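# Transfer lidded 96-well plate from nest N1 to N2

## Task

Take the 96-well culture plate out of plate nest N1 and place it in plate nest N2. It must rest level within N2's locating features, well A1 must be at N2's corner labelled A1, and its lid must be completely seated on it. Then release the plate and pull the grippers away.

## Robot and tools

ROBOT. There are two arms, left_arm and right_arm. Each has six revolute joints plus a parallel gripper. Joint order for each arm is waist, shoulder, elbow, wrist pitch, wrist yaw, wrist roll. Stated ranges in radians: waist -2.618 to 3.054, shoulder 0.000 to 3.142, elbow 0.000 to 3.142, wrist pitch -1.571 to 1.571, wrist yaw -1.571 to 1.571, wrist roll -2.094 to 2.094. A joint's true end may differ from these by up to 0.036 rad either way. The bases may sit tilted and may stand on mounting plates held by a metal frame behind the arms. Treat the plates and frame as fixed obstacles.

FRAME. All reported poses share one world frame. The origin is on the table surface midway between the arms. +z is up, +x points forward over the table, and left_arm sits toward +y. The arm names do not match image left and right. Viewed from behind the arms, N1 is the left nest and N2 the right one. The plate begins in N1 with well A1 at N1's A1 corner.

GRIPPER. The fingers extend along the gripper's +z axis and close along its y axis. The reported end_effector_position is the point between the finger pads, roughly 1 cm short of the tips. It can be inaccurate, more so at long reach.

execute_actions. Argument "actions" is a list holding zero or one item. Optional "pictures" (boolean) turns camera images on or off; they are included by default.
- Empty list: nothing is commanded; you just get the current state.
- Motion: {"rows": [...], "steps": n}. n is 1 to 15 control steps of 1/30 s each, default 15. "rows" holds 1 to 15 rows. Each row is used for one step, and the final row repeats for any leftover steps. Every row has exactly 14 numbers covering both arms, even if only one moves: left_arm's six joints then its opening, then right_arm's six joints then its opening. Joint entries are absolute target angles in radians, in the same form as the Joint positions output, not offsets. Opening is an absolute command from -1 (closed) to +1 (fully open, about 0.094 m between pads).
- Wait: {"steps": n} with no rows, n up to 300. It returns once n steps have passed since the previous result; your reply time is counted in them.
A call is refused, with nothing sent, if any joint target exceeds its stated range by more than 0.036 rad and is also farther out than that joint's last reported angle. Targets beyond a joint's true end get clipped to it, and a "joint sent to its limit" line may appear, possibly about an earlier action. Absence of that line does not prove there is room left.

MOTION LIMITS. Each step, a joint's target is capped relative to its measured angle: 0.202 rad waist, 0.258 shoulder, 0.238 elbow, 0.573 wrist pitch, 0.522 wrist yaw and roll. If targets would place the gripper over 70 mm from where it currently is, the arm's targets are shrunk toward the current angles. Distant goals therefore need several calls. Friction can leave a joint up to about 0.031 rad short, and very small changes may not move it at all. Between calls the arms keep heading to the last row sent, until they all settle or a step is HELD; after that only a new action moves them farther. Fingers still in motion finish moving.

GRASPING. grip_measured reports finger opening on the same -1 to 1 scale. Away from the extremes, the fingers go to where grip_measured would equal your command. To hold something, command roughly 0.03 below the current grip_measured; a smaller margin gives a gentler hold. Readings can be off by about 1 mm per gripper. Pad force tops out near 50 to 62 N, lower for parts under about 2 mm thick, with a brief spike on first contact.

RESULTS. The state line gives, for left_arm and right_arm, end_effector_position (metres) and end_effector_quat_wxyz. Joint positions and Joint velocities list each arm's six joints (rad, rad/s) followed by the pad gap (m, m/s). "joint command not followed" means the clearance check altered or blocked some joint targets; the rest of the row still ran. HELD marks steps where your row was partly or wholly not sent. "too close" warns of proximity, counting each arm's mounting plate and its half of the frame as that arm. MOTOR HOT appears at 75 °C while carrying load; at 90 °C that arm halts for 10 s, and at 100 °C it loses hold and drops; both are reported as OVER-TEMPERATURE FAULT. Carrying a load heats motors even while you think, so keep holds brief.

zoom_image. Arguments: "camera" (cam_high, cam_low, cam_left_wrist or cam_right_wrist) and "region" [x0, y0, x1, y1] in pixels, origin top-left, no larger than 504 by 504. It enlarges that part of the camera's most recent image. Image sizes: cam_high and cam_low 672x504, wrist cameras 504x504. Calibration data (intrinsics, distortion, world-to-camera transforms) is supplied and may be off by a few degrees and millimetres.

finished_scene. Argument "scene" (integer). Closes the current scene for good and reports whether the goal holds; call it only after the plate is seated, released and the grippers are clear. Replying with no tool call also ends things.

AVOID. A drop of a few millimetres onto the nest is fine, but any larger fall fails. Do not push anything off the table, do not let the arms collide or press on each other, and do not slam or shove the plate hard. Objects may occasionally be nudged by outside disturbances, so recheck before grasping and placing. The simulation keeps running while you reply, so fast, smooth, low-effort motion is preferred.

Each tool is called after "Call:" by a JSON object that holds its "method" and its "body", one argument or row to a line.

## Session

Call:
{"method": "execute_actions", "body": {
  "actions": []
}}

Scene clock: 0.00 s of 13200.00 s.
left_arm: end_effector_position=(+0.3895, +0.6536, +0.3257) grip_measured=+1.000 end_effector_quat_wxyz=(+0.009, -0.293, +0.884, +0.365) | right_arm: end_effector_position=(+0.4590, -0.1914, +0.1891) grip_measured=+1.000 end_effector_quat_wxyz=(+0.055, -0.336, +0.938, -0.064)
Joint positions: left_arm=[ 1.165  1.11   1.487 -0.765  0.116  0.149  0.094] | right_arm=[ 0.627  1.298  1.34  -0.662  0.798 -0.454  0.094]
Joint velocities: left_arm=[ 0.017 -0.012 -0.027  0.007 -0.037  0.037  0.   ] | right_arm=[-0.002 -0.002 -0.007 -0.051 -0.007  0.022  0.   ]
Motor temperatures (°C, as the motors report them): left_arm=[16 15 17 15 19 15] | right_arm=[16 17 17 17 19 16]

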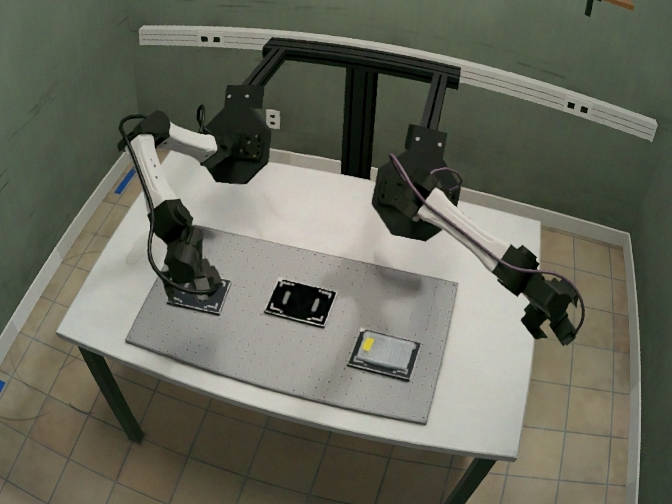

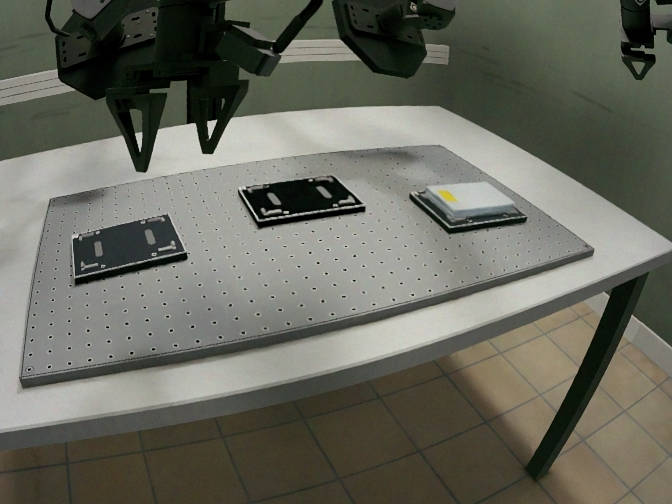

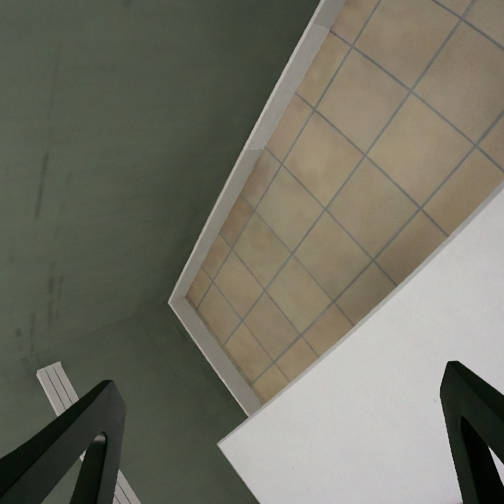

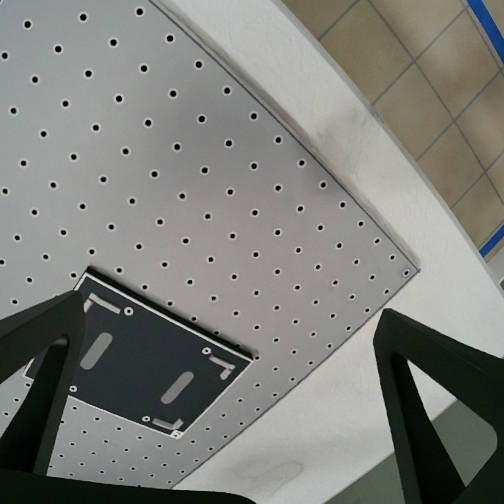

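Call:
{"method": "zoom_image", "body": {
  "camera": "cam_high",
  "region": [150, 260, 440, 400]
}}

Call:
{"method": "zoom_image", "body": {
  "camera": "cam_low",
  "region": [60, 160, 380, 300]
}}

Call:
{"method": "zoom_image", "body": {
  "camera": "cam_low",
  "region": [390, 160, 550, 250]
}}

Call:
{"method": "execute_actions", "body": {
  "actions": [
    {"rows":[[1.165,1.11,1.487,0,0,0,1,0.627,1.298,1.34,0,0,0,1]]}
  ],
  "pictures": false
}}

Call:
{"method": "execute_actions", "body": {
  "actions": [
    {"steps":30}
  ]
}}

Region (150, 260, 440, 400) of cam_high's 672x504 image, scaled by 1.738, with more detail than that image has; it fills the top 243 rows of this view, and the rest is white.

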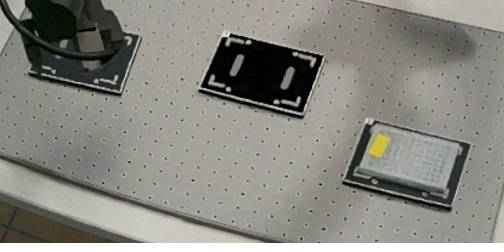

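Region (60, 160, 380, 300) of cam_low's 672x504 image, scaled by 1.575, with more detail than that image has; it fills the top 220 rows of this view, and the rest is white.

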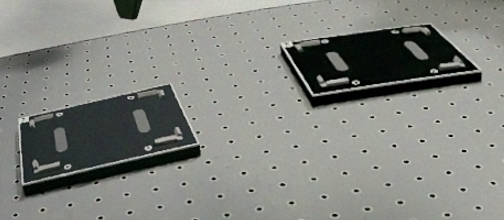

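Region (390, 160, 550, 250) of cam_low's 672x504 image, scaled by 3.150, with more detail than that image has; it fills the top 284 rows of this view, and the rest is white.

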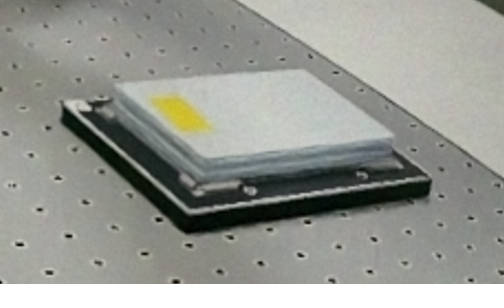

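Scene clock: 9.43 s of 13200.00 s.
left_arm: end_effector_position=(+0.5136, +0.7156, +0.4274) grip_measured=+1.000 end_effector_quat_wxyz=(+0.306, -0.185, +0.782, +0.509) | right_arm: end_effector_position=(+0.5647, -0.0698, +0.2696) grip_measured=+1.000 end_effector_quat_wxyz=(+0.302, -0.029, +0.893, +0.332)
Joint positions: left_arm=[ 1.165  1.114  1.483 -0.04   0.012  0.011  0.094] | right_arm=[ 0.625  1.301  1.336 -0.044  0.058 -0.029  0.094]
Joint velocities: left_arm=[-0.022 -0.007 -0.007  0.286 -0.037 -0.051  0.   ] | right_arm=[ 0.002  0.012 -0.012  0.139 -0.403  0.183  0.   ]
Motor temperatures (°C, as the motors report them): left_arm=[16 17 18 16 19 15] | right_arm=[16 19 18 18 19 16]
Steps of this call (steps 1 to 90: nothing new was sent; then 5.93 s passed at rest; steps 91 to 105: all 15 steps of this action). Readings (joint positions):
91: left_arm=[1.165 1.110 1.484 -0.728 0.107 0.135] | right_arm=[0.625 1.298 1.337 -0.626 0.750 -0.408]
92: left_arm=[1.165 1.113 1.483 -0.656 0.092 0.115] | right_arm=[0.625 1.300 1.336 -0.556 0.679 -0.351]
94: left_arm=[1.165 1.114 1.483 -0.501 0.069 0.086] | right_arm=[0.625 1.301 1.336 -0.414 0.535 -0.258]
98: left_arm=[1.165 1.114 1.483 -0.213 0.034 0.040] | right_arm=[0.625 1.301 1.336 -0.180 0.239 -0.115]
105: the state above

Scene clock: 10.43 s of 13200.00 s.
left_arm: end_effector_position=(+0.5190, +0.7157, +0.4336) grip_measured=+1.000 end_effector_quat_wxyz=(+0.321, -0.180, +0.775, +0.514) | right_arm: end_effector_position=(+0.5680, -0.0651, +0.2778) grip_measured=+1.000 end_effector_quat_wxyz=(+0.310, -0.022, +0.882, +0.355)
Joint positions: left_arm=[ 1.165  1.114  1.483 -0.006  0.007  0.004  0.094] | right_arm=[ 0.625  1.301  1.336 -0.018  0.013 -0.007  0.094]
Joint velocities: left_arm=[ 0.007  0.002 -0.012 -0.037  0.007  0.022  0.   ] | right_arm=[-0.002 -0.012 -0.012 -0.007  0.022 -0.066  0.   ]
Motor temperatures (°C, as the motors report them): left_arm=[16 17 19 16 19 15] | right_arm=[16 20 18 18 19 16]
Steps of this call (steps 1 to 30: the robot went on to your last target). Readings (joint positions):
1: left_arm=[1.165 1.114 1.483 -0.032 0.011 0.010] | right_arm=[0.625 1.301 1.336 -0.039 0.049 -0.024]
2: left_arm=[1.165 1.114 1.483 -0.026 0.010 0.009] | right_arm=[0.625 1.301 1.336 -0.034 0.041 -0.021]
4: left_arm=[1.165 1.114 1.483 -0.018 0.009 0.007] | right_arm=[0.625 1.301 1.336 -0.027 0.031 -0.016]
8: left_arm=[1.165 1.114 1.483 -0.010 0.008 0.005] | right_arm=[0.625 1.301 1.336 -0.022 0.020 -0.010]
30: the state above
All arms were judged still, so your last target was given up. Only a new action makes them travel on or press farther. Fingers that are still opening or closing keep moving.
camera_calibration (this result's frames):
cam_left_wrist: T_world_to_cam=[[0.534539, -0.365038, -0.762244, 0.323503], [-0.829802, -0.397757, -0.39143, 0.928128], [-0.160301, 0.841746, -0.515526, -0.193241], [0, 0, 0, 1]] pos_world=[0.566261, 0.64992, 0.510265]
cam_right_wrist: T_world_to_cam=[[0.316505, -0.782996, -0.535482, -0.0801564], [-0.944458, -0.207478, -0.254856, 0.616923], [0.0884504, 0.586404, -0.805175, 0.322089], [0, 0, 0, 1]] pos_world=[0.579538, -0.123638, 0.373642]

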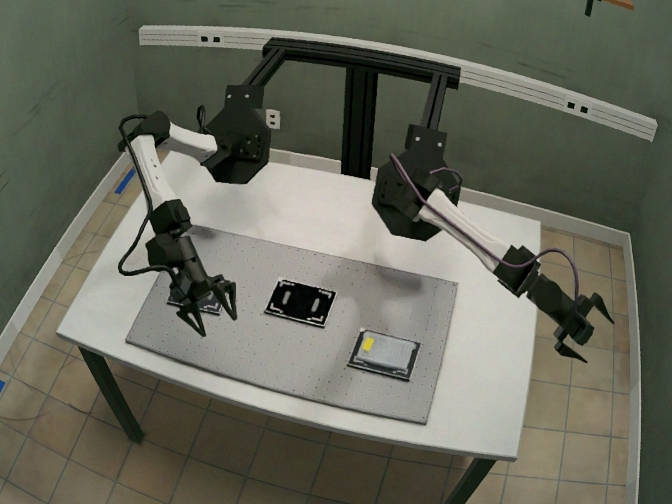

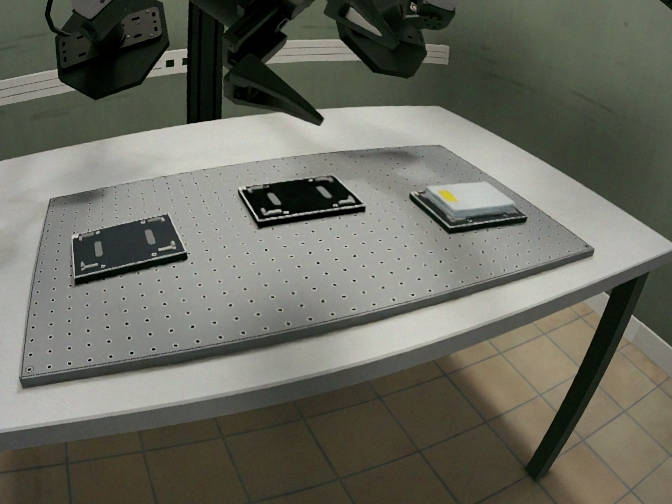

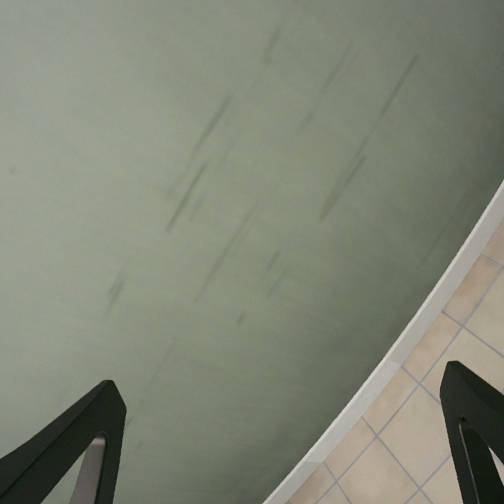

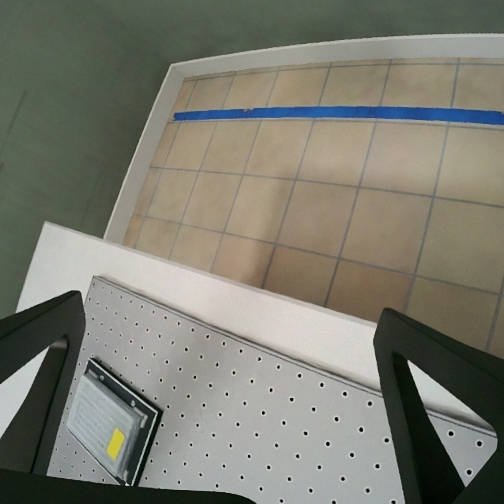

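Call:
{"method": "execute_actions", "body": {
  "actions": [
    {"rows":[[-0.087,1.044,0.672,-0.225,-0.255,-1.4,1,0,1.0,0.9,0,0,0,1]]}
  ],
  "pictures": false
}}

Call:
{"method": "execute_actions", "body": {
  "actions": [
    {"steps":100}
  ]
}}

Scene clock: 52.90 s of 13200.00 s.
left_arm: end_effector_position=(+0.3914, +0.5567, +0.1601) grip_measured=+1.000 end_effector_quat_wxyz=(+0.181, -0.605, +0.741, +0.229) | right_arm: end_effector_position=(+0.4740, -0.2963, +0.1638) grip_measured=+1.000 end_effector_quat_wxyz=(+0.237, +0.064, +0.967, +0.073)
Joint positions: left_arm=[ 0.592  1.057  0.894 -0.155 -0.204 -0.833  0.094] | right_arm=[ 0.001  1.01   0.906 -0.014  0.009 -0.005  0.094]
Joint velocities: left_arm=[-1.17  -0.007 -1.297 -0.198 -0.198 -1.648  0.   ] | right_arm=[ 0.002 -0.012  0.002  0.037 -0.022 -0.007  0.   ]
Motor temperatures (°C, as the motors report them): left_arm=[17 23 22 21 19 15] | right_arm=[17 27 21 21 19 16]
Steps of this call (steps 1 to 90: nothing new was sent; then 38.97 s passed at rest; steps 91 to 105: all 15 steps of this action). Readings (joint positions):
91: left_arm=[1.145 1.107 1.466 -0.006 -0.022 -0.043] | right_arm=[0.608 1.281 1.309 -0.001 0.003 -0.007]
92: left_arm=[1.105 1.088 1.429 -0.017 -0.052 -0.104] | right_arm=[0.568 1.234 1.249 0.002 -0.002 -0.007]
94: left_arm=[1.023 1.063 1.353 -0.047 -0.093 -0.217] | right_arm=[0.453 1.122 1.118 -0.001 -0.001 -0.007]
98: left_arm=[0.871 1.057 1.198 -0.095 -0.150 -0.435] | right_arm=[0.187 1.010 0.944 0.000 -0.002 -0.006]
105: the state above

Scene clock: 56.23 s of 13200.00 s.
left_arm: end_effector_position=(+0.3765, +0.3093, +0.0951) grip_measured=+1.000 end_effector_quat_wxyz=(-0.004, -0.705, +0.709, +0.001) | right_arm: end_effector_position=(+0.4740, -0.2963, +0.1638) grip_measured=+1.000 end_effector_quat_wxyz=(+0.237, +0.064, +0.967, +0.073)
Joint positions: left_arm=[-0.084  1.057  0.676 -0.228 -0.249 -1.395  0.094] | right_arm=[ 0.001  1.01   0.906 -0.014  0.009 -0.005  0.094]
Joint velocities: left_arm=[-0.002  0.017 -0.002 -0.022  0.022 -0.051  0.   ] | right_arm=[-0.007  0.002  0.007  0.037 -0.037 -0.022  0.   ]
Motor temperatures (°C, as the motors report them): left_arm=[17 23 22 20 19 15] | right_arm=[17 28 21 21 19 16]
Steps of this call (steps 1 to 45: the robot went on to your last target; steps 46 to 90: nothing new was sent; then 0.33 s passed at rest). Readings (joint positions):
1: left_arm=[0.549 1.057 0.849 -0.160 -0.209 -0.894] | right_arm=[0.001 1.010 0.906 -0.014 0.009 -0.005]
2: left_arm=[0.502 1.057 0.806 -0.168 -0.216 -0.963] | right_arm=[0.001 1.010 0.906 -0.014 0.009 -0.005]
4: left_arm=[0.380 1.057 0.730 -0.190 -0.231 -1.105] | right_arm=[0.001 1.010 0.906 -0.014 0.009 -0.005]
8: left_arm=[0.088 1.057 0.676 -0.233 -0.242 -1.278] | right_arm=[0.001 1.010 0.906 -0.014 0.009 -0.005]
90: the state above
All arms were judged still, so your last target was given up. Only a new action makes them travel on or press farther. Fingers that are still opening or closing keep moving.
camera_calibration (this result's frames):
cam_left_wrist: T_world_to_cam=[[0.992034, -0.118162, -0.0436586, -0.323622], [-0.078356, -0.850195, 0.520604, 0.285948], [-0.0986339, -0.513036, -0.852681, 0.379351], [0, 0, 0, 1]] pos_world=[0.380867, 0.399492, 0.160471]
cam_right_wrist: T_world_to_cam=[[-0.0197694, -0.995204, -0.0958055, -0.268052], [-0.999363, 0.0168215, 0.0314811, 0.496702], [-0.0297186, 0.0963669, -0.994902, 0.316042], [0, 0, 0, 1]] pos_world=[0.500478, -0.305578, 0.273113]

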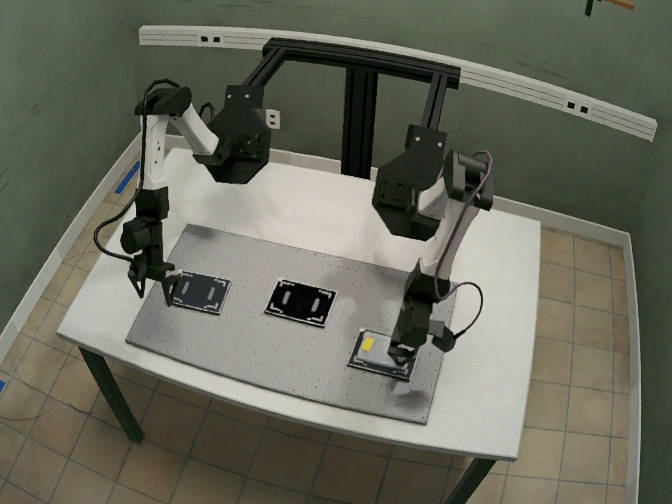

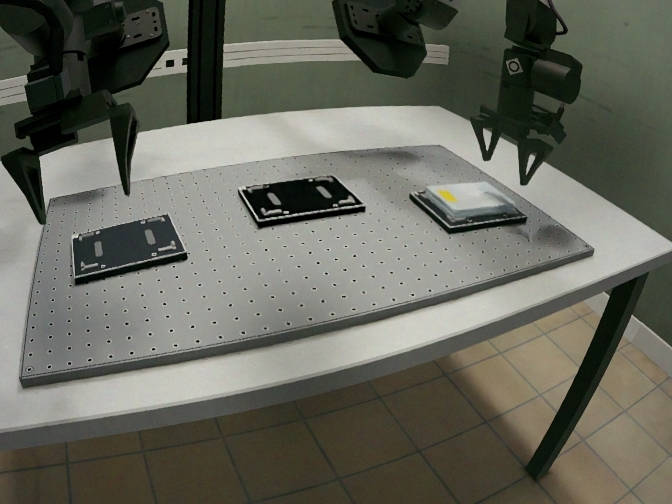

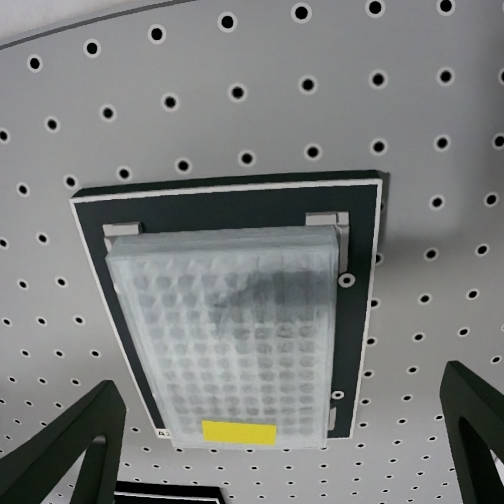

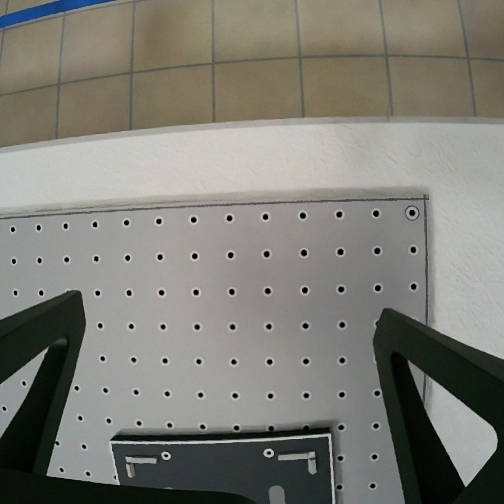

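Call:
{"method": "execute_actions", "body": {
  "actions": [
    {"rows":[[-0.214,1.24,0.586,0.042,-0.365,-1.485,1,0,1.0,0.9,0,0,0,1]]}
  ],
  "pictures": false
}}

Call:
{"method": "execute_actions", "body": {
  "actions": [
    {"steps":20}
  ]
}}

Scene clock: 71.00 s of 13200.00 s.
left_arm: end_effector_position=(+0.3590, +0.2674, +0.0579) grip_measured=+1.000 end_effector_quat_wxyz=(-0.002, -0.707, +0.707, +0.001) | right_arm: end_effector_position=(+0.4740, -0.2963, +0.1638) grip_measured=+1.000 end_effector_quat_wxyz=(+0.237, +0.064, +0.967, +0.073)
Joint positions: left_arm=[-0.209  1.242  0.593  0.022 -0.354 -1.476  0.094] | right_arm=[ 0.001  1.01   0.906 -0.014  0.009 -0.005  0.094]
Joint velocities: left_arm=[-0.012 -0.017 -0.002  0.154  0.037 -0.066  0.   ] | right_arm=[-0.007  0.012 -0.007  0.007 -0.007 -0.007  0.   ]
Motor temperatures (°C, as the motors report them): left_arm=[17 24 21 18 19 15] | right_arm=[16 29 21 22 19 16]
Steps of this call (steps 1 to 90: nothing new was sent; then 11.27 s passed at rest; steps 91 to 105: all 15 steps of this action). Readings (joint positions):
91: left_arm=[-0.102 1.075 0.667 -0.190 -0.275 -1.408] | right_arm=[0.001 1.010 0.906 -0.014 0.009 -0.005]
92: left_arm=[-0.137 1.116 0.659 -0.128 -0.298 -1.422] | right_arm=[0.001 1.010 0.906 -0.014 0.009 -0.005]
94: left_arm=[-0.194 1.202 0.634 -0.056 -0.313 -1.442] | right_arm=[0.001 1.010 0.906 -0.014 0.009 -0.005]
98: left_arm=[-0.209 1.242 0.593 -0.028 -0.334 -1.465] | right_arm=[0.001 1.010 0.906 -0.014 0.009 -0.005]
105: the state above

Scene clock: 71.67 s of 13200.00 s.
left_arm: end_effector_position=(+0.3615, +0.2685, +0.0579) grip_measured=+1.000 end_effector_quat_wxyz=(+0.004, -0.710, +0.704, +0.000) | right_arm: end_effector_position=(+0.4740, -0.2963, +0.1638) grip_measured=+1.000 end_effector_quat_wxyz=(+0.237, +0.064, +0.967, +0.073)
Joint positions: left_arm=[-0.209  1.242  0.593  0.033 -0.359 -1.479  0.094] | right_arm=[ 0.001  1.01   0.906 -0.014  0.009 -0.005  0.094]
Joint velocities: left_arm=[-0.012 -0.027 -0.007 -0.022 -0.007 -0.081  0.   ] | right_arm=[-0.012 -0.002  0.007  0.051  0.022 -0.037  0.   ]
Motor temperatures (°C, as the motors report them): left_arm=[17 24 21 18 19 15] | right_arm=[16 29 21 22 19 16]
Steps of this call (steps 1 to 20: the robot went on to your last target). Readings (joint positions):
1: left_arm=[-0.209 1.242 0.593 0.024 -0.355 -1.477] | right_arm=[0.001 1.010 0.906 -0.014 0.009 -0.005]
2: left_arm=[-0.209 1.242 0.593 0.026 -0.356 -1.478] | right_arm=[0.001 1.010 0.906 -0.014 0.009 -0.005]
4: left_arm=[-0.209 1.242 0.593 0.029 -0.357 -1.478] | right_arm=[0.001 1.010 0.906 -0.014 0.009 -0.005]
8: left_arm=[-0.209 1.242 0.593 0.032 -0.358 -1.479] | right_arm=[0.001 1.010 0.906 -0.014 0.009 -0.005]
20: the state above
camera_calibration (this result's frames):
cam_left_wrist: T_world_to_cam=[[0.994013, -0.104366, -0.0323518, -0.320281], [-0.0732141, -0.85597, 0.511816, 0.269745], [-0.0811081, -0.506383, -0.858486, 0.317437], [0, 0, 0, 1]] pos_world=[0.363859, 0.358212, 0.124094]
cam_right_wrist: T_world_to_cam=[[-0.0197694, -0.995204, -0.0958055, -0.268052], [-0.999363, 0.0168215, 0.0314811, 0.496702], [-0.0297186, 0.0963669, -0.994902, 0.316042], [0, 0, 0, 1]] pos_world=[0.500478, -0.305578, 0.273113]

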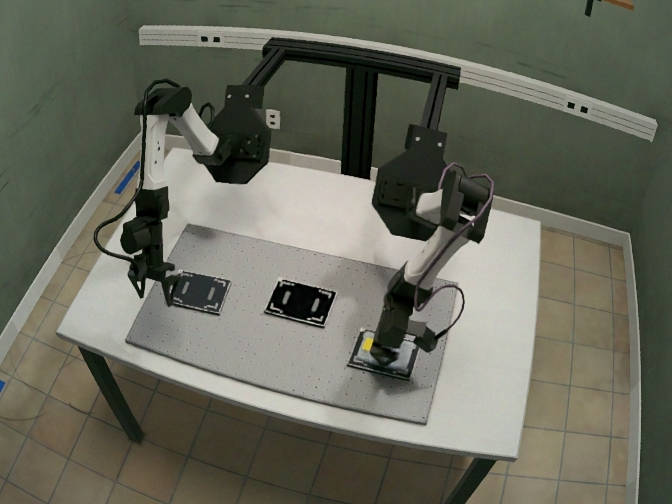

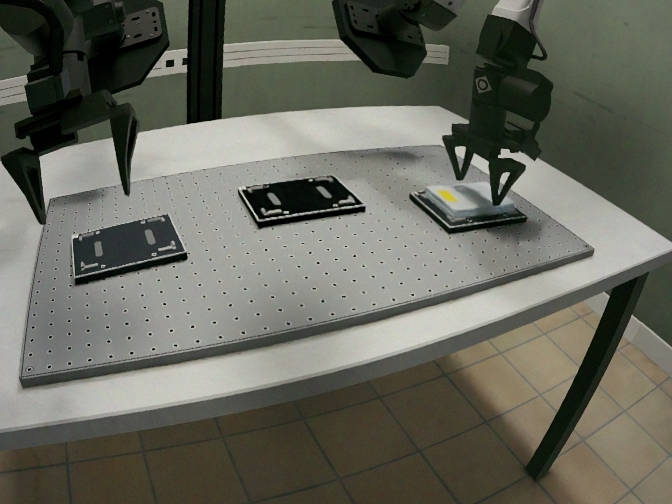

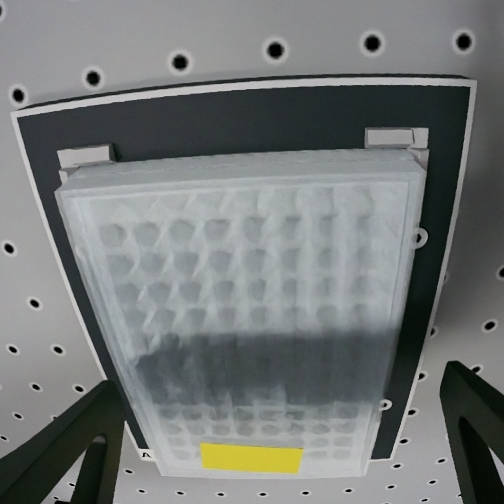

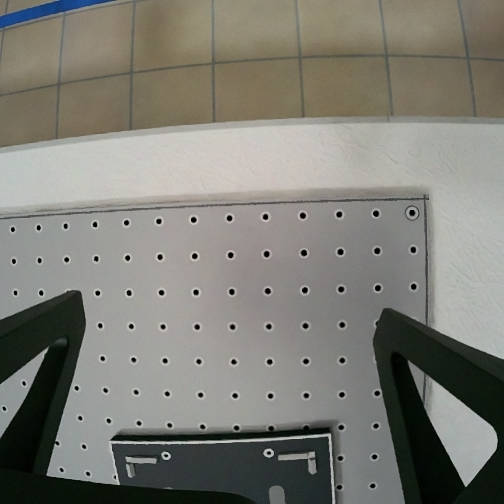

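Call:
{"method": "execute_actions", "body": {
  "actions": [
    {"rows":[[-0.19,1.295,0.572,0.098,-0.34,-1.47,1,0,1.0,0.9,0,0,0,1]]}
  ],
  "pictures": false
}}

Call:
{"method": "execute_actions", "body": {
  "actions": [
    {"steps":15}
  ]
}}

Call:
{"method": "zoom_image", "body": {
  "camera": "cam_low",
  "region": [390, 130, 550, 250]
}}

Scene clock: 83.13 s of 13200.00 s.
left_arm: end_effector_position=(+0.3596, +0.2678, +0.0497) grip_measured=+1.000 end_effector_quat_wxyz=(+0.003, -0.710, +0.704, +0.002) | right_arm: end_effector_position=(+0.4740, -0.2963, +0.1638) grip_measured=+1.000 end_effector_quat_wxyz=(+0.237, +0.064, +0.967, +0.073)
Joint positions: left_arm=[-0.2    1.281  0.593  0.071 -0.353 -1.475  0.094] | right_arm=[ 0.001  1.01   0.906 -0.014  0.009 -0.005  0.094]
Joint velocities: left_arm=[-0.002  0.007 -0.012  0.022  0.037  0.007  0.   ] | right_arm=[-0.002 -0.017 -0.012  0.022 -0.022  0.037  0.   ]
Motor temperatures (°C, as the motors report them): left_arm=[17 24 20 18 19 15] | right_arm=[16 30 22 22 19 16]
Steps of this call (steps 1 to 15: the robot went on to your last target; steps 16 to 90: nothing new was sent; then 7.97 s passed at rest; steps 91 to 105: all 15 steps of this action). Readings (joint positions):
91: left_arm=[-0.208 1.247 0.593 0.040 -0.358 -1.479] | right_arm=[0.001 1.010 0.906 -0.014 0.009 -0.005]
92: left_arm=[-0.206 1.257 0.593 0.054 -0.356 -1.478] | right_arm=[0.001 1.010 0.906 -0.014 0.009 -0.005]
94: left_arm=[-0.201 1.275 0.593 0.067 -0.354 -1.477] | right_arm=[0.001 1.010 0.906 -0.014 0.009 -0.005]
98: left_arm=[-0.200 1.281 0.593 0.071 -0.353 -1.476] | right_arm=[0.001 1.010 0.906 -0.014 0.009 -0.005]
105: the state above

Scene clock: 83.63 s of 13200.00 s.
left_arm: end_effector_position=(+0.3596, +0.2678, +0.0497) grip_measured=+1.000 end_effector_quat_wxyz=(+0.003, -0.710, +0.704, +0.002) | right_arm: end_effector_position=(+0.4740, -0.2963, +0.1638) grip_measured=+1.000 end_effector_quat_wxyz=(+0.237, +0.064, +0.967, +0.073)
Joint positions: left_arm=[-0.2    1.281  0.593  0.071 -0.353 -1.475  0.094] | right_arm=[ 0.001  1.01   0.906 -0.014  0.009 -0.005  0.094]
Joint velocities: left_arm=[ 0.007 -0.007 -0.002 -0.066 -0.022 -0.066  0.   ] | right_arm=[-0.007  0.012 -0.017  0.022 -0.007  0.037  0.   ]
Motor temperatures (°C, as the motors report them): left_arm=[17 24 20 18 19 15] | right_arm=[16 30 22 22 19 16]
Steps of this call (steps 1 to 15: the robot went on to your last target). Readings (joint positions):
1: left_arm=[-0.200 1.281 0.593 0.071 -0.353 -1.475] | right_arm=[0.001 1.010 0.906 -0.014 0.009 -0.005]
2: left_arm=[-0.200 1.281 0.593 0.071 -0.353 -1.475] | right_arm=[0.001 1.010 0.906 -0.014 0.009 -0.005]
4: left_arm=[-0.200 1.281 0.593 0.071 -0.353 -1.475] | right_arm=[0.001 1.010 0.906 -0.014 0.009 -0.005]
8: left_arm=[-0.200 1.281 0.593 0.071 -0.353 -1.475] | right_arm=[0.001 1.010 0.906 -0.014 0.009 -0.005]
15: the state above
All arms were judged still, so your last target was given up. Only a new action makes them travel on or press farther. Fingers that are still opening or closing keep moving.
camera_calibration (this result's frames):
cam_left_wrist: T_world_to_cam=[[0.993911, -0.104315, -0.0354854, -0.318551], [-0.0716454, -0.856513, 0.511129, 0.272801], [-0.0837119, -0.505474, -0.858771, 0.310613], [0, 0, 0, 1]] pos_world=[0.362159, 0.357435, 0.116006]
cam_right_wrist: T_world_to_cam=[[-0.0197694, -0.995204, -0.0958055, -0.268052], [-0.999363, 0.0168215, 0.0314811, 0.496702], [-0.0297186, 0.0963669, -0.994902, 0.316042], [0, 0, 0, 1]] pos_world=[0.500478, -0.305578, 0.273113]

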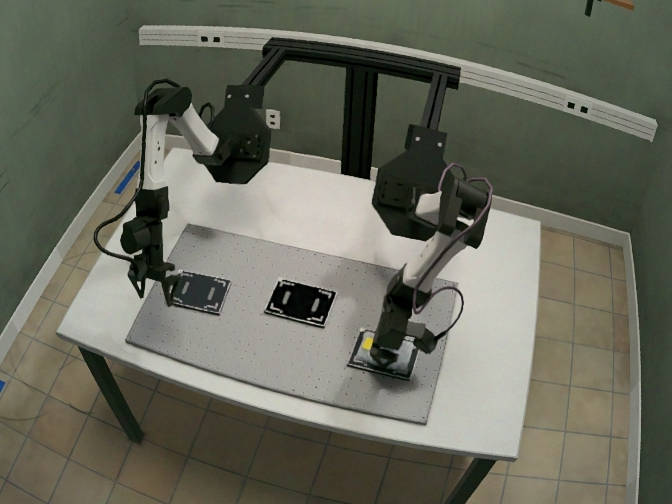

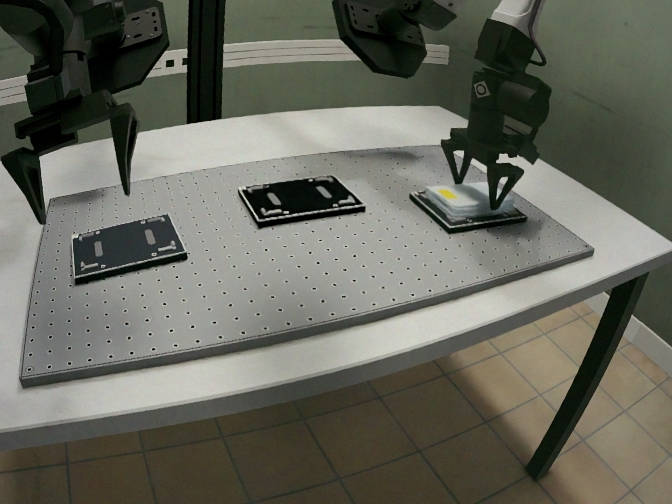

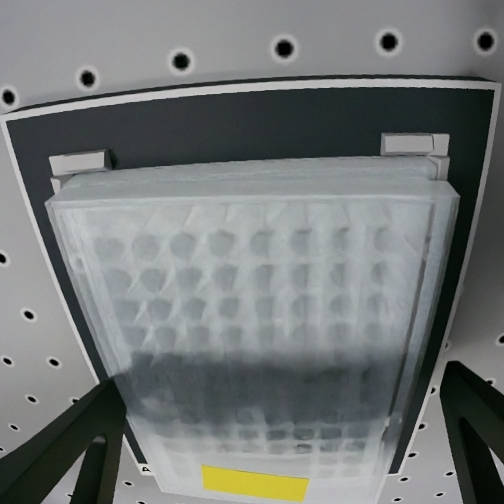

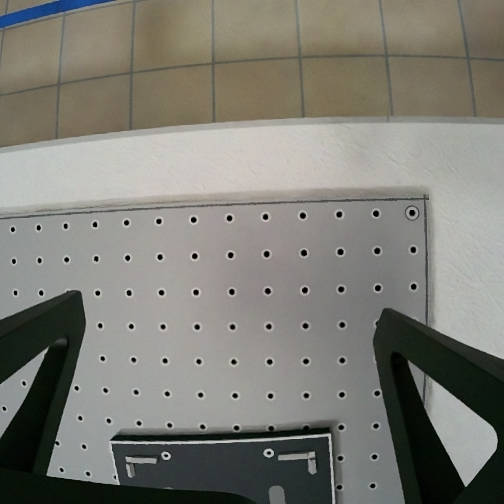

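Region (390, 130, 550, 250) of cam_low's 672x504 image, scaled by 3.150, with more detail than that image has; it fills the top 378 rows of this view, and the rest is white.

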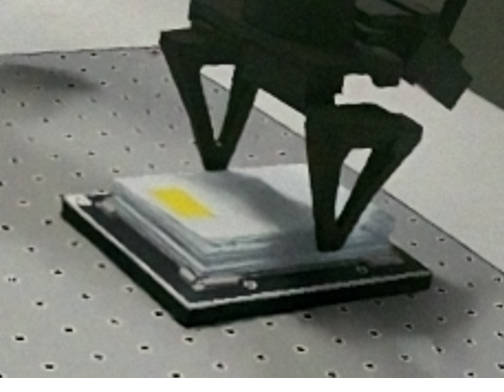

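Call:
{"method": "execute_actions", "body": {
  "actions": [
    {"rows":[[-0.19,1.29,0.555,0.085,-0.33,-1.47,1,0,1.0,0.9,0,0,0,1]]}
  ],
  "pictures": false
}}

Scene clock: 88.93 s of 13200.00 s.
left_arm: end_effector_position=(+0.3545, +0.2663, +0.0492) grip_measured=+1.000 end_effector_quat_wxyz=(-0.001, -0.708, +0.706, +0.002) | right_arm: end_effector_position=(+0.4740, -0.2963, +0.1638) grip_measured=+1.000 end_effector_quat_wxyz=(+0.237, +0.064, +0.967, +0.073)
Joint positions: left_arm=[-0.2    1.281  0.579  0.076 -0.348 -1.474  0.094] | right_arm=[ 0.001  1.01   0.906 -0.014  0.009 -0.005  0.094]
Joint velocities: left_arm=[ 0.007  0.007  0.007 -0.051  0.037  0.066  0.   ] | right_arm=[-0.032 -0.012  0.022  0.007  0.007  0.051  0.   ]
Motor temperatures (°C, as the motors report them): left_arm=[17 24 20 18 19 15] | right_arm=[16 31 22 22 19 16]
Steps of this call (steps 1 to 90: nothing new was sent; then 1.80 s passed at rest; steps 91 to 105: all 15 steps of this action). Readings (joint positions):
91: left_arm=[-0.200 1.281 0.591 0.072 -0.352 -1.475] | right_arm=[0.001 1.010 0.906 -0.014 0.009 -0.005]
92: left_arm=[-0.200 1.281 0.588 0.074 -0.351 -1.475] | right_arm=[0.001 1.010 0.906 -0.014 0.009 -0.005]
94: left_arm=[-0.200 1.281 0.582 0.075 -0.350 -1.474] | right_arm=[0.001 1.010 0.906 -0.014 0.009 -0.005]
98: left_arm=[-0.200 1.281 0.579 0.076 -0.348 -1.474] | right_arm=[0.001 1.010 0.906 -0.014 0.009 -0.005]
105: the state above

Call:
{"method": "execute_actions", "body": {
  "actions": [
    {"rows":[[-0.185,1.31,0.58,0.115,-0.33,-1.47,1,0,1.0,0.9,0,0,0,1],[-0.18,1.32,0.58,0.127,-0.325,-1.47,1,0,1.0,0.9,0,0,0,1],[-0.18,1.33,0.58,0.139,-0.32,-1.47,1,0,1.0,0.9,0,0,0,1],[-0.175,1.34,0.58,0.151,-0.32,-1.47,1,0,1.0,0.9,0,0,0,1],[-0.17,1.35,0.58,0.163,-0.315,-1.46,1,0,1.0,0.9,0,0,0,1]]}
  ]
}}

Scene clock: 98.37 s of 13200.00 s.
left_arm: end_effector_position=(+0.3507, +0.2666, +0.0370) grip_measured=+1.000 end_effector_quat_wxyz=(-0.004, -0.709, +0.705, +0.003) | right_arm: end_effector_position=(+0.4740, -0.2963, +0.1638) grip_measured=+1.000 end_effector_quat_wxyz=(+0.237, +0.064, +0.967, +0.073)
Joint positions: left_arm=[-0.179  1.337  0.579  0.129 -0.329 -1.465  0.094] | right_arm=[ 0.001  1.01   0.906 -0.014  0.009 -0.005  0.094]
Joint velocities: left_arm=[-0.002  0.007  0.007 -0.051 -0.037  0.037  0.   ] | right_arm=[-0.007 -0.012 -0.007 -0.022 -0.051 -0.066  0.   ]
Motor temperatures (°C, as the motors report them): left_arm=[17 24 20 18 19 15] | right_arm=[16 32 22 22 19 16]
Steps of this call (steps 1 to 15: the robot went on to your last target; steps 16 to 90: nothing new was sent; then 5.93 s passed at rest; steps 91 to 105: all 15 steps of this action). Readings (joint positions):
91: left_arm=[-0.200 1.282 0.579 0.078 -0.347 -1.474] | right_arm=[0.001 1.010 0.906 -0.014 0.009 -0.005]
92: left_arm=[-0.198 1.287 0.579 0.082 -0.345 -1.474] | right_arm=[0.001 1.010 0.906 -0.014 0.009 -0.005]
94: left_arm=[-0.192 1.303 0.579 0.096 -0.342 -1.474] | right_arm=[0.001 1.010 0.906 -0.014 0.009 -0.005]
98: left_arm=[-0.183 1.326 0.579 0.116 -0.335 -1.468] | right_arm=[0.001 1.010 0.906 -0.014 0.009 -0.005]
105: the state above
camera_calibration (this result's frames):
cam_left_wrist: T_world_to_cam=[[0.993224, -0.105999, -0.0476497, -0.30909], [-0.0660972, -0.852462, 0.518594, 0.274246], [-0.09559, -0.51193, -0.853692, 0.304022], [0, 0, 0, 1]] pos_world=[0.354184, 0.356659, 0.10259]
cam_right_wrist: T_world_to_cam=[[-0.0197694, -0.995204, -0.0958055, -0.268052], [-0.999363, 0.0168215, 0.0314811, 0.496702], [-0.0297186, 0.0963669, -0.994902, 0.316042], [0, 0, 0, 1]] pos_world=[0.500478, -0.305578, 0.273113]

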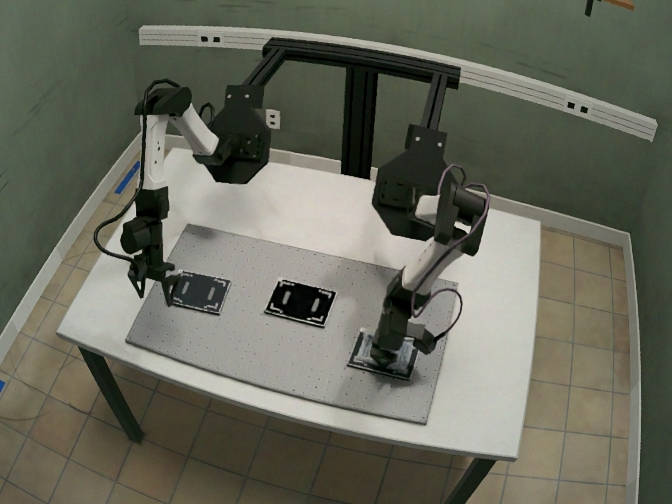

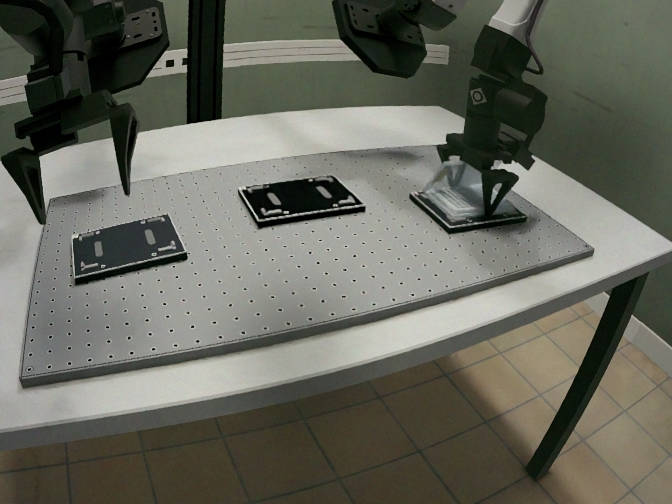

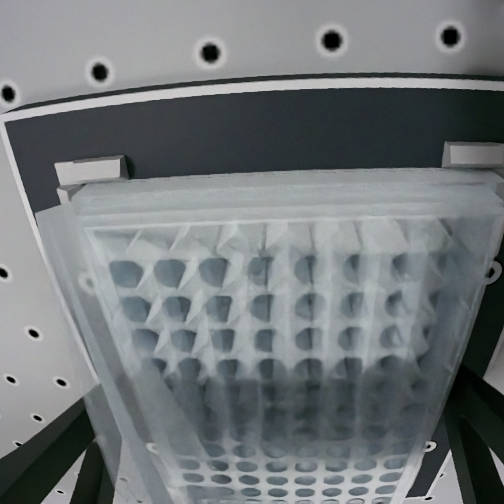

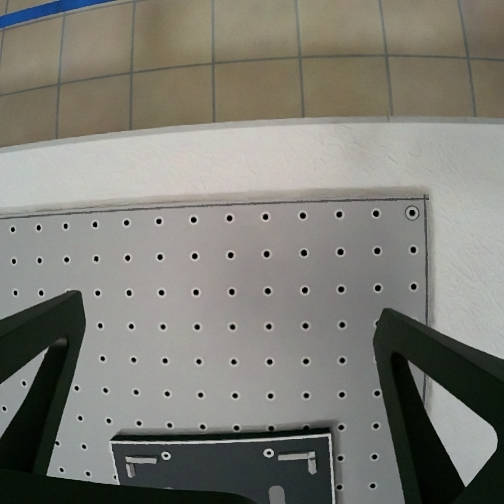

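Lid tipped by the +x finger; shift +x.

Call:
{"method": "execute_actions", "body": {
  "actions": [
    {"rows":[[-0.17,1.34,0.612,0.163,-0.315,-1.46,1,0,1.0,0.9,0,0,0,1]]}
  ]
}}

Scene clock: 103.57 s of 13200.00 s.
left_arm: end_effector_position=(+0.3507, +0.2665, +0.0370) grip_measured=+1.000 end_effector_quat_wxyz=(-0.004, -0.709, +0.705, +0.003) | right_arm: end_effector_position=(+0.4740, -0.2963, +0.1638) grip_measured=+1.000 end_effector_quat_wxyz=(+0.237, +0.064, +0.967, +0.073)
Joint positions: left_arm=[-0.179  1.337  0.579  0.129 -0.329 -1.464  0.094] | right_arm=[ 0.001  1.01   0.906 -0.014  0.009 -0.005  0.094]
Joint velocities: left_arm=[-0.002 -0.007 -0.002  0.007 -0.007 -0.022  0.   ] | right_arm=[ 0.002  0.002  0.002 -0.037 -0.022  0.051  0.   ]
Motor temperatures (°C, as the motors report them): left_arm=[17 24 19 18 19 15] | right_arm=[16 32 22 22 19 16]
Steps of this call (steps 1 to 15: the robot went on to your last target; steps 16 to 90: nothing new was sent; then 1.70 s passed at rest; steps 91 to 105: all 15 steps of this action). Readings (joint positions):
91: left_arm=[-0.179 1.337 0.579 0.129 -0.329 -1.465] | right_arm=[0.001 1.010 0.906 -0.014 0.009 -0.005]
92: left_arm=[-0.179 1.337 0.579 0.129 -0.329 -1.465] | right_arm=[0.001 1.010 0.906 -0.014 0.009 -0.005]
94: left_arm=[-0.179 1.337 0.579 0.129 -0.329 -1.464] | right_arm=[0.001 1.010 0.906 -0.014 0.009 -0.005]
98: left_arm=[-0.179 1.337 0.579 0.129 -0.329 -1.464] | right_arm=[0.001 1.010 0.906 -0.014 0.009 -0.005]
105: the state above
camera_calibration (this result's frames):
cam_left_wrist: T_world_to_cam=[[0.993104, -0.10715, -0.0475647, -0.308759], [-0.0670918, -0.852183, 0.518924, 0.274453], [-0.0961366, -0.512154, -0.853496, 0.304233], [0, 0, 0, 1]] pos_world=[0.354291, 0.356615, 0.102555]
cam_right_wrist: T_world_to_cam=[[-0.0197694, -0.995204, -0.0958055, -0.268052], [-0.999363, 0.0168215, 0.0314811, 0.496702], [-0.0297186, 0.0963669, -0.994902, 0.316042], [0, 0, 0, 1]] pos_world=[0.500478, -0.305578, 0.273113]

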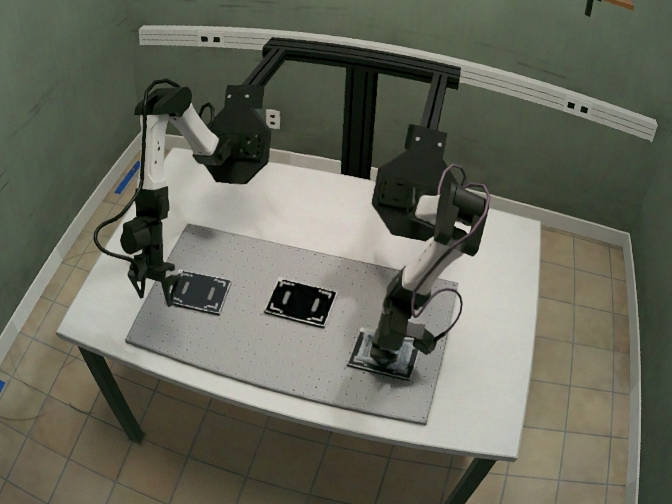

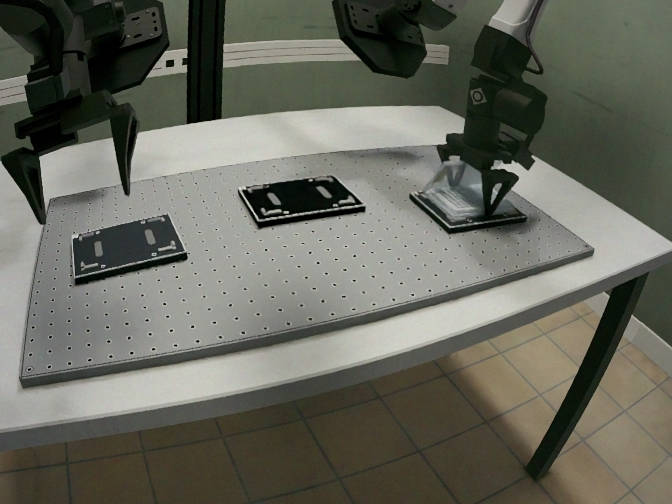

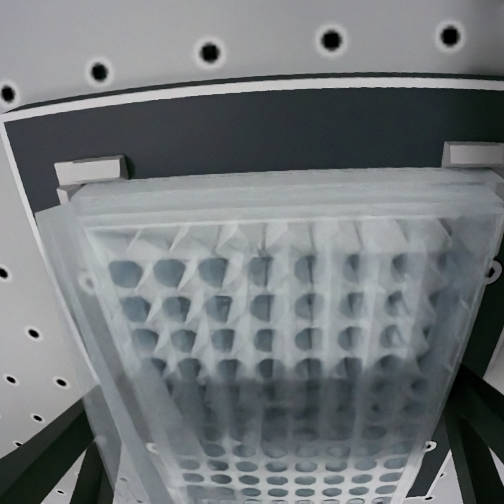

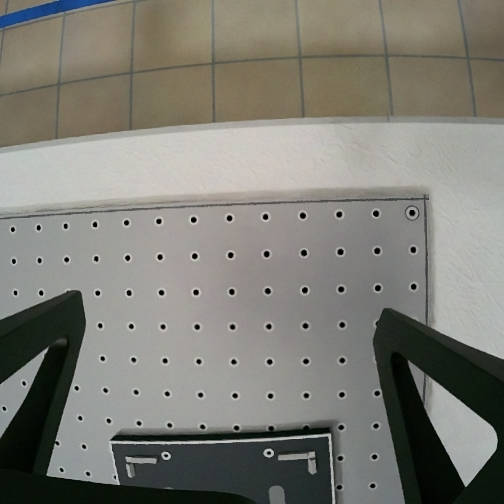

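Call:
{"method": "execute_actions", "body": {
  "actions": [
    {"rows":[[-0.17,1.34,0.60,0.183,-0.315,-1.46,1,0,1.0,0.9,0,0,0,1]]}
  ]
}}

Scene clock: 108.20 s of 13200.00 s.
left_arm: end_effector_position=(+0.3511, +0.2665, +0.0370) grip_measured=+1.000 end_effector_quat_wxyz=(-0.003, -0.709, +0.705, +0.003) | right_arm: end_effector_position=(+0.4740, -0.2963, +0.1638) grip_measured=+1.000 end_effector_quat_wxyz=(+0.237, +0.064, +0.967, +0.073)
Joint positions: left_arm=[-0.179  1.337  0.579  0.131 -0.329 -1.464  0.094] | right_arm=[ 0.001  1.01   0.906 -0.014  0.009 -0.005  0.094]
Joint velocities: left_arm=[-0.002 -0.032 -0.027  0.022 -0.051 -0.007  0.   ] | right_arm=[ 0.007 -0.002 -0.007  0.007 -0.066  0.007  0.   ]
Motor temperatures (°C, as the motors report them): left_arm=[17 24 19 18 19 15] | right_arm=[16 32 22 22 19 16]
Steps of this call (steps 1 to 15: the robot went on to your last target; steps 16 to 90: nothing new was sent; then 1.13 s passed at rest; steps 91 to 105: all 15 steps of this action). Readings (joint positions):
91: left_arm=[-0.179 1.337 0.579 0.131 -0.329 -1.464] | right_arm=[0.001 1.010 0.906 -0.014 0.009 -0.005]
92: left_arm=[-0.179 1.337 0.579 0.131 -0.329 -1.464] | right_arm=[0.001 1.010 0.906 -0.014 0.009 -0.005]
94: left_arm=[-0.179 1.337 0.579 0.131 -0.329 -1.464] | right_arm=[0.001 1.010 0.906 -0.014 0.009 -0.005]
98: left_arm=[-0.179 1.337 0.579 0.131 -0.329 -1.464] | right_arm=[0.001 1.010 0.906 -0.014 0.009 -0.005]
105: the state above
camera_calibration (this result's frames):
cam_left_wrist: T_world_to_cam=[[0.993254, -0.106528, -0.0458061, -0.309482], [-0.0674967, -0.852333, 0.518626, 0.274722], [-0.0942904, -0.512036, -0.853773, 0.303629], [0, 0, 0, 1]] pos_world=[0.354566, 0.356654, 0.102576]
cam_right_wrist: T_world_to_cam=[[-0.0197694, -0.995204, -0.0958055, -0.268052], [-0.999363, 0.0168215, 0.0314811, 0.496702], [-0.0297186, 0.0963669, -0.994902, 0.316042], [0, 0, 0, 1]] pos_world=[0.500478, -0.305578, 0.273113]

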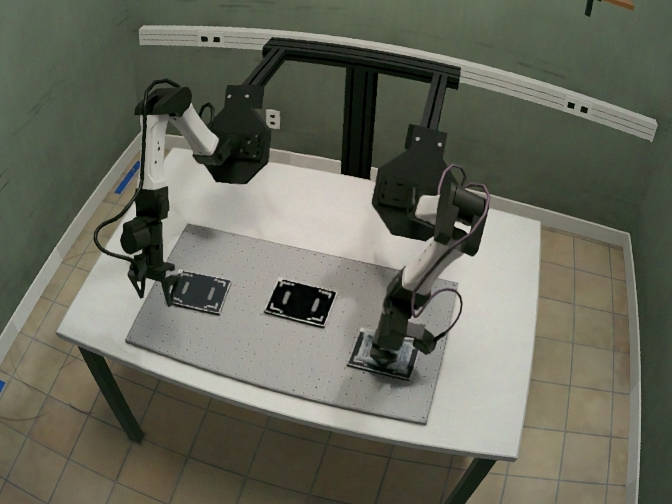

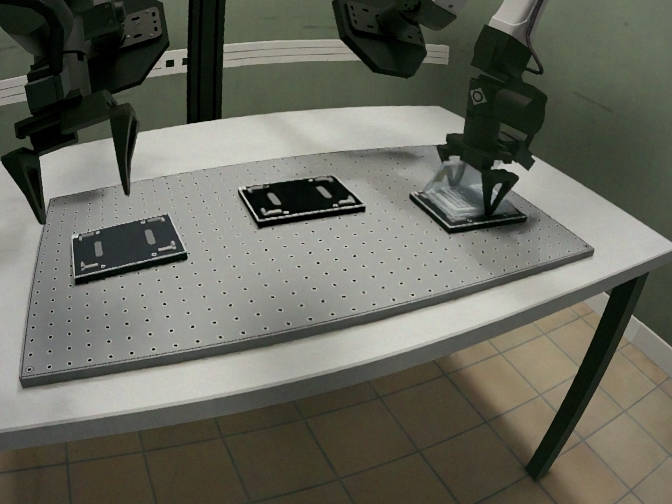

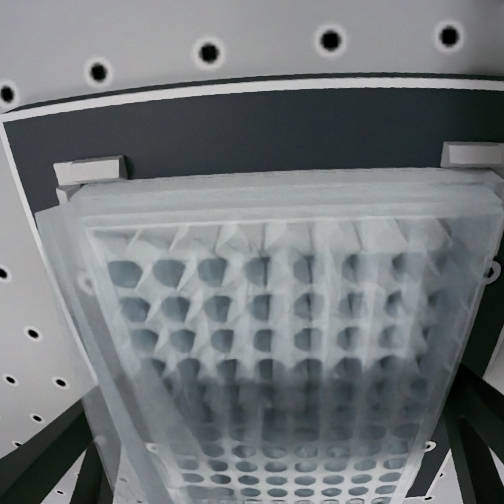

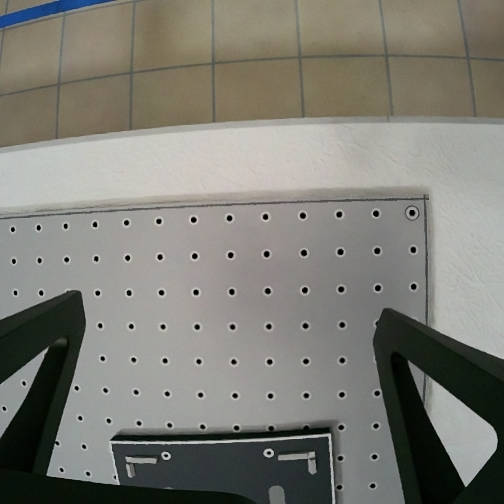

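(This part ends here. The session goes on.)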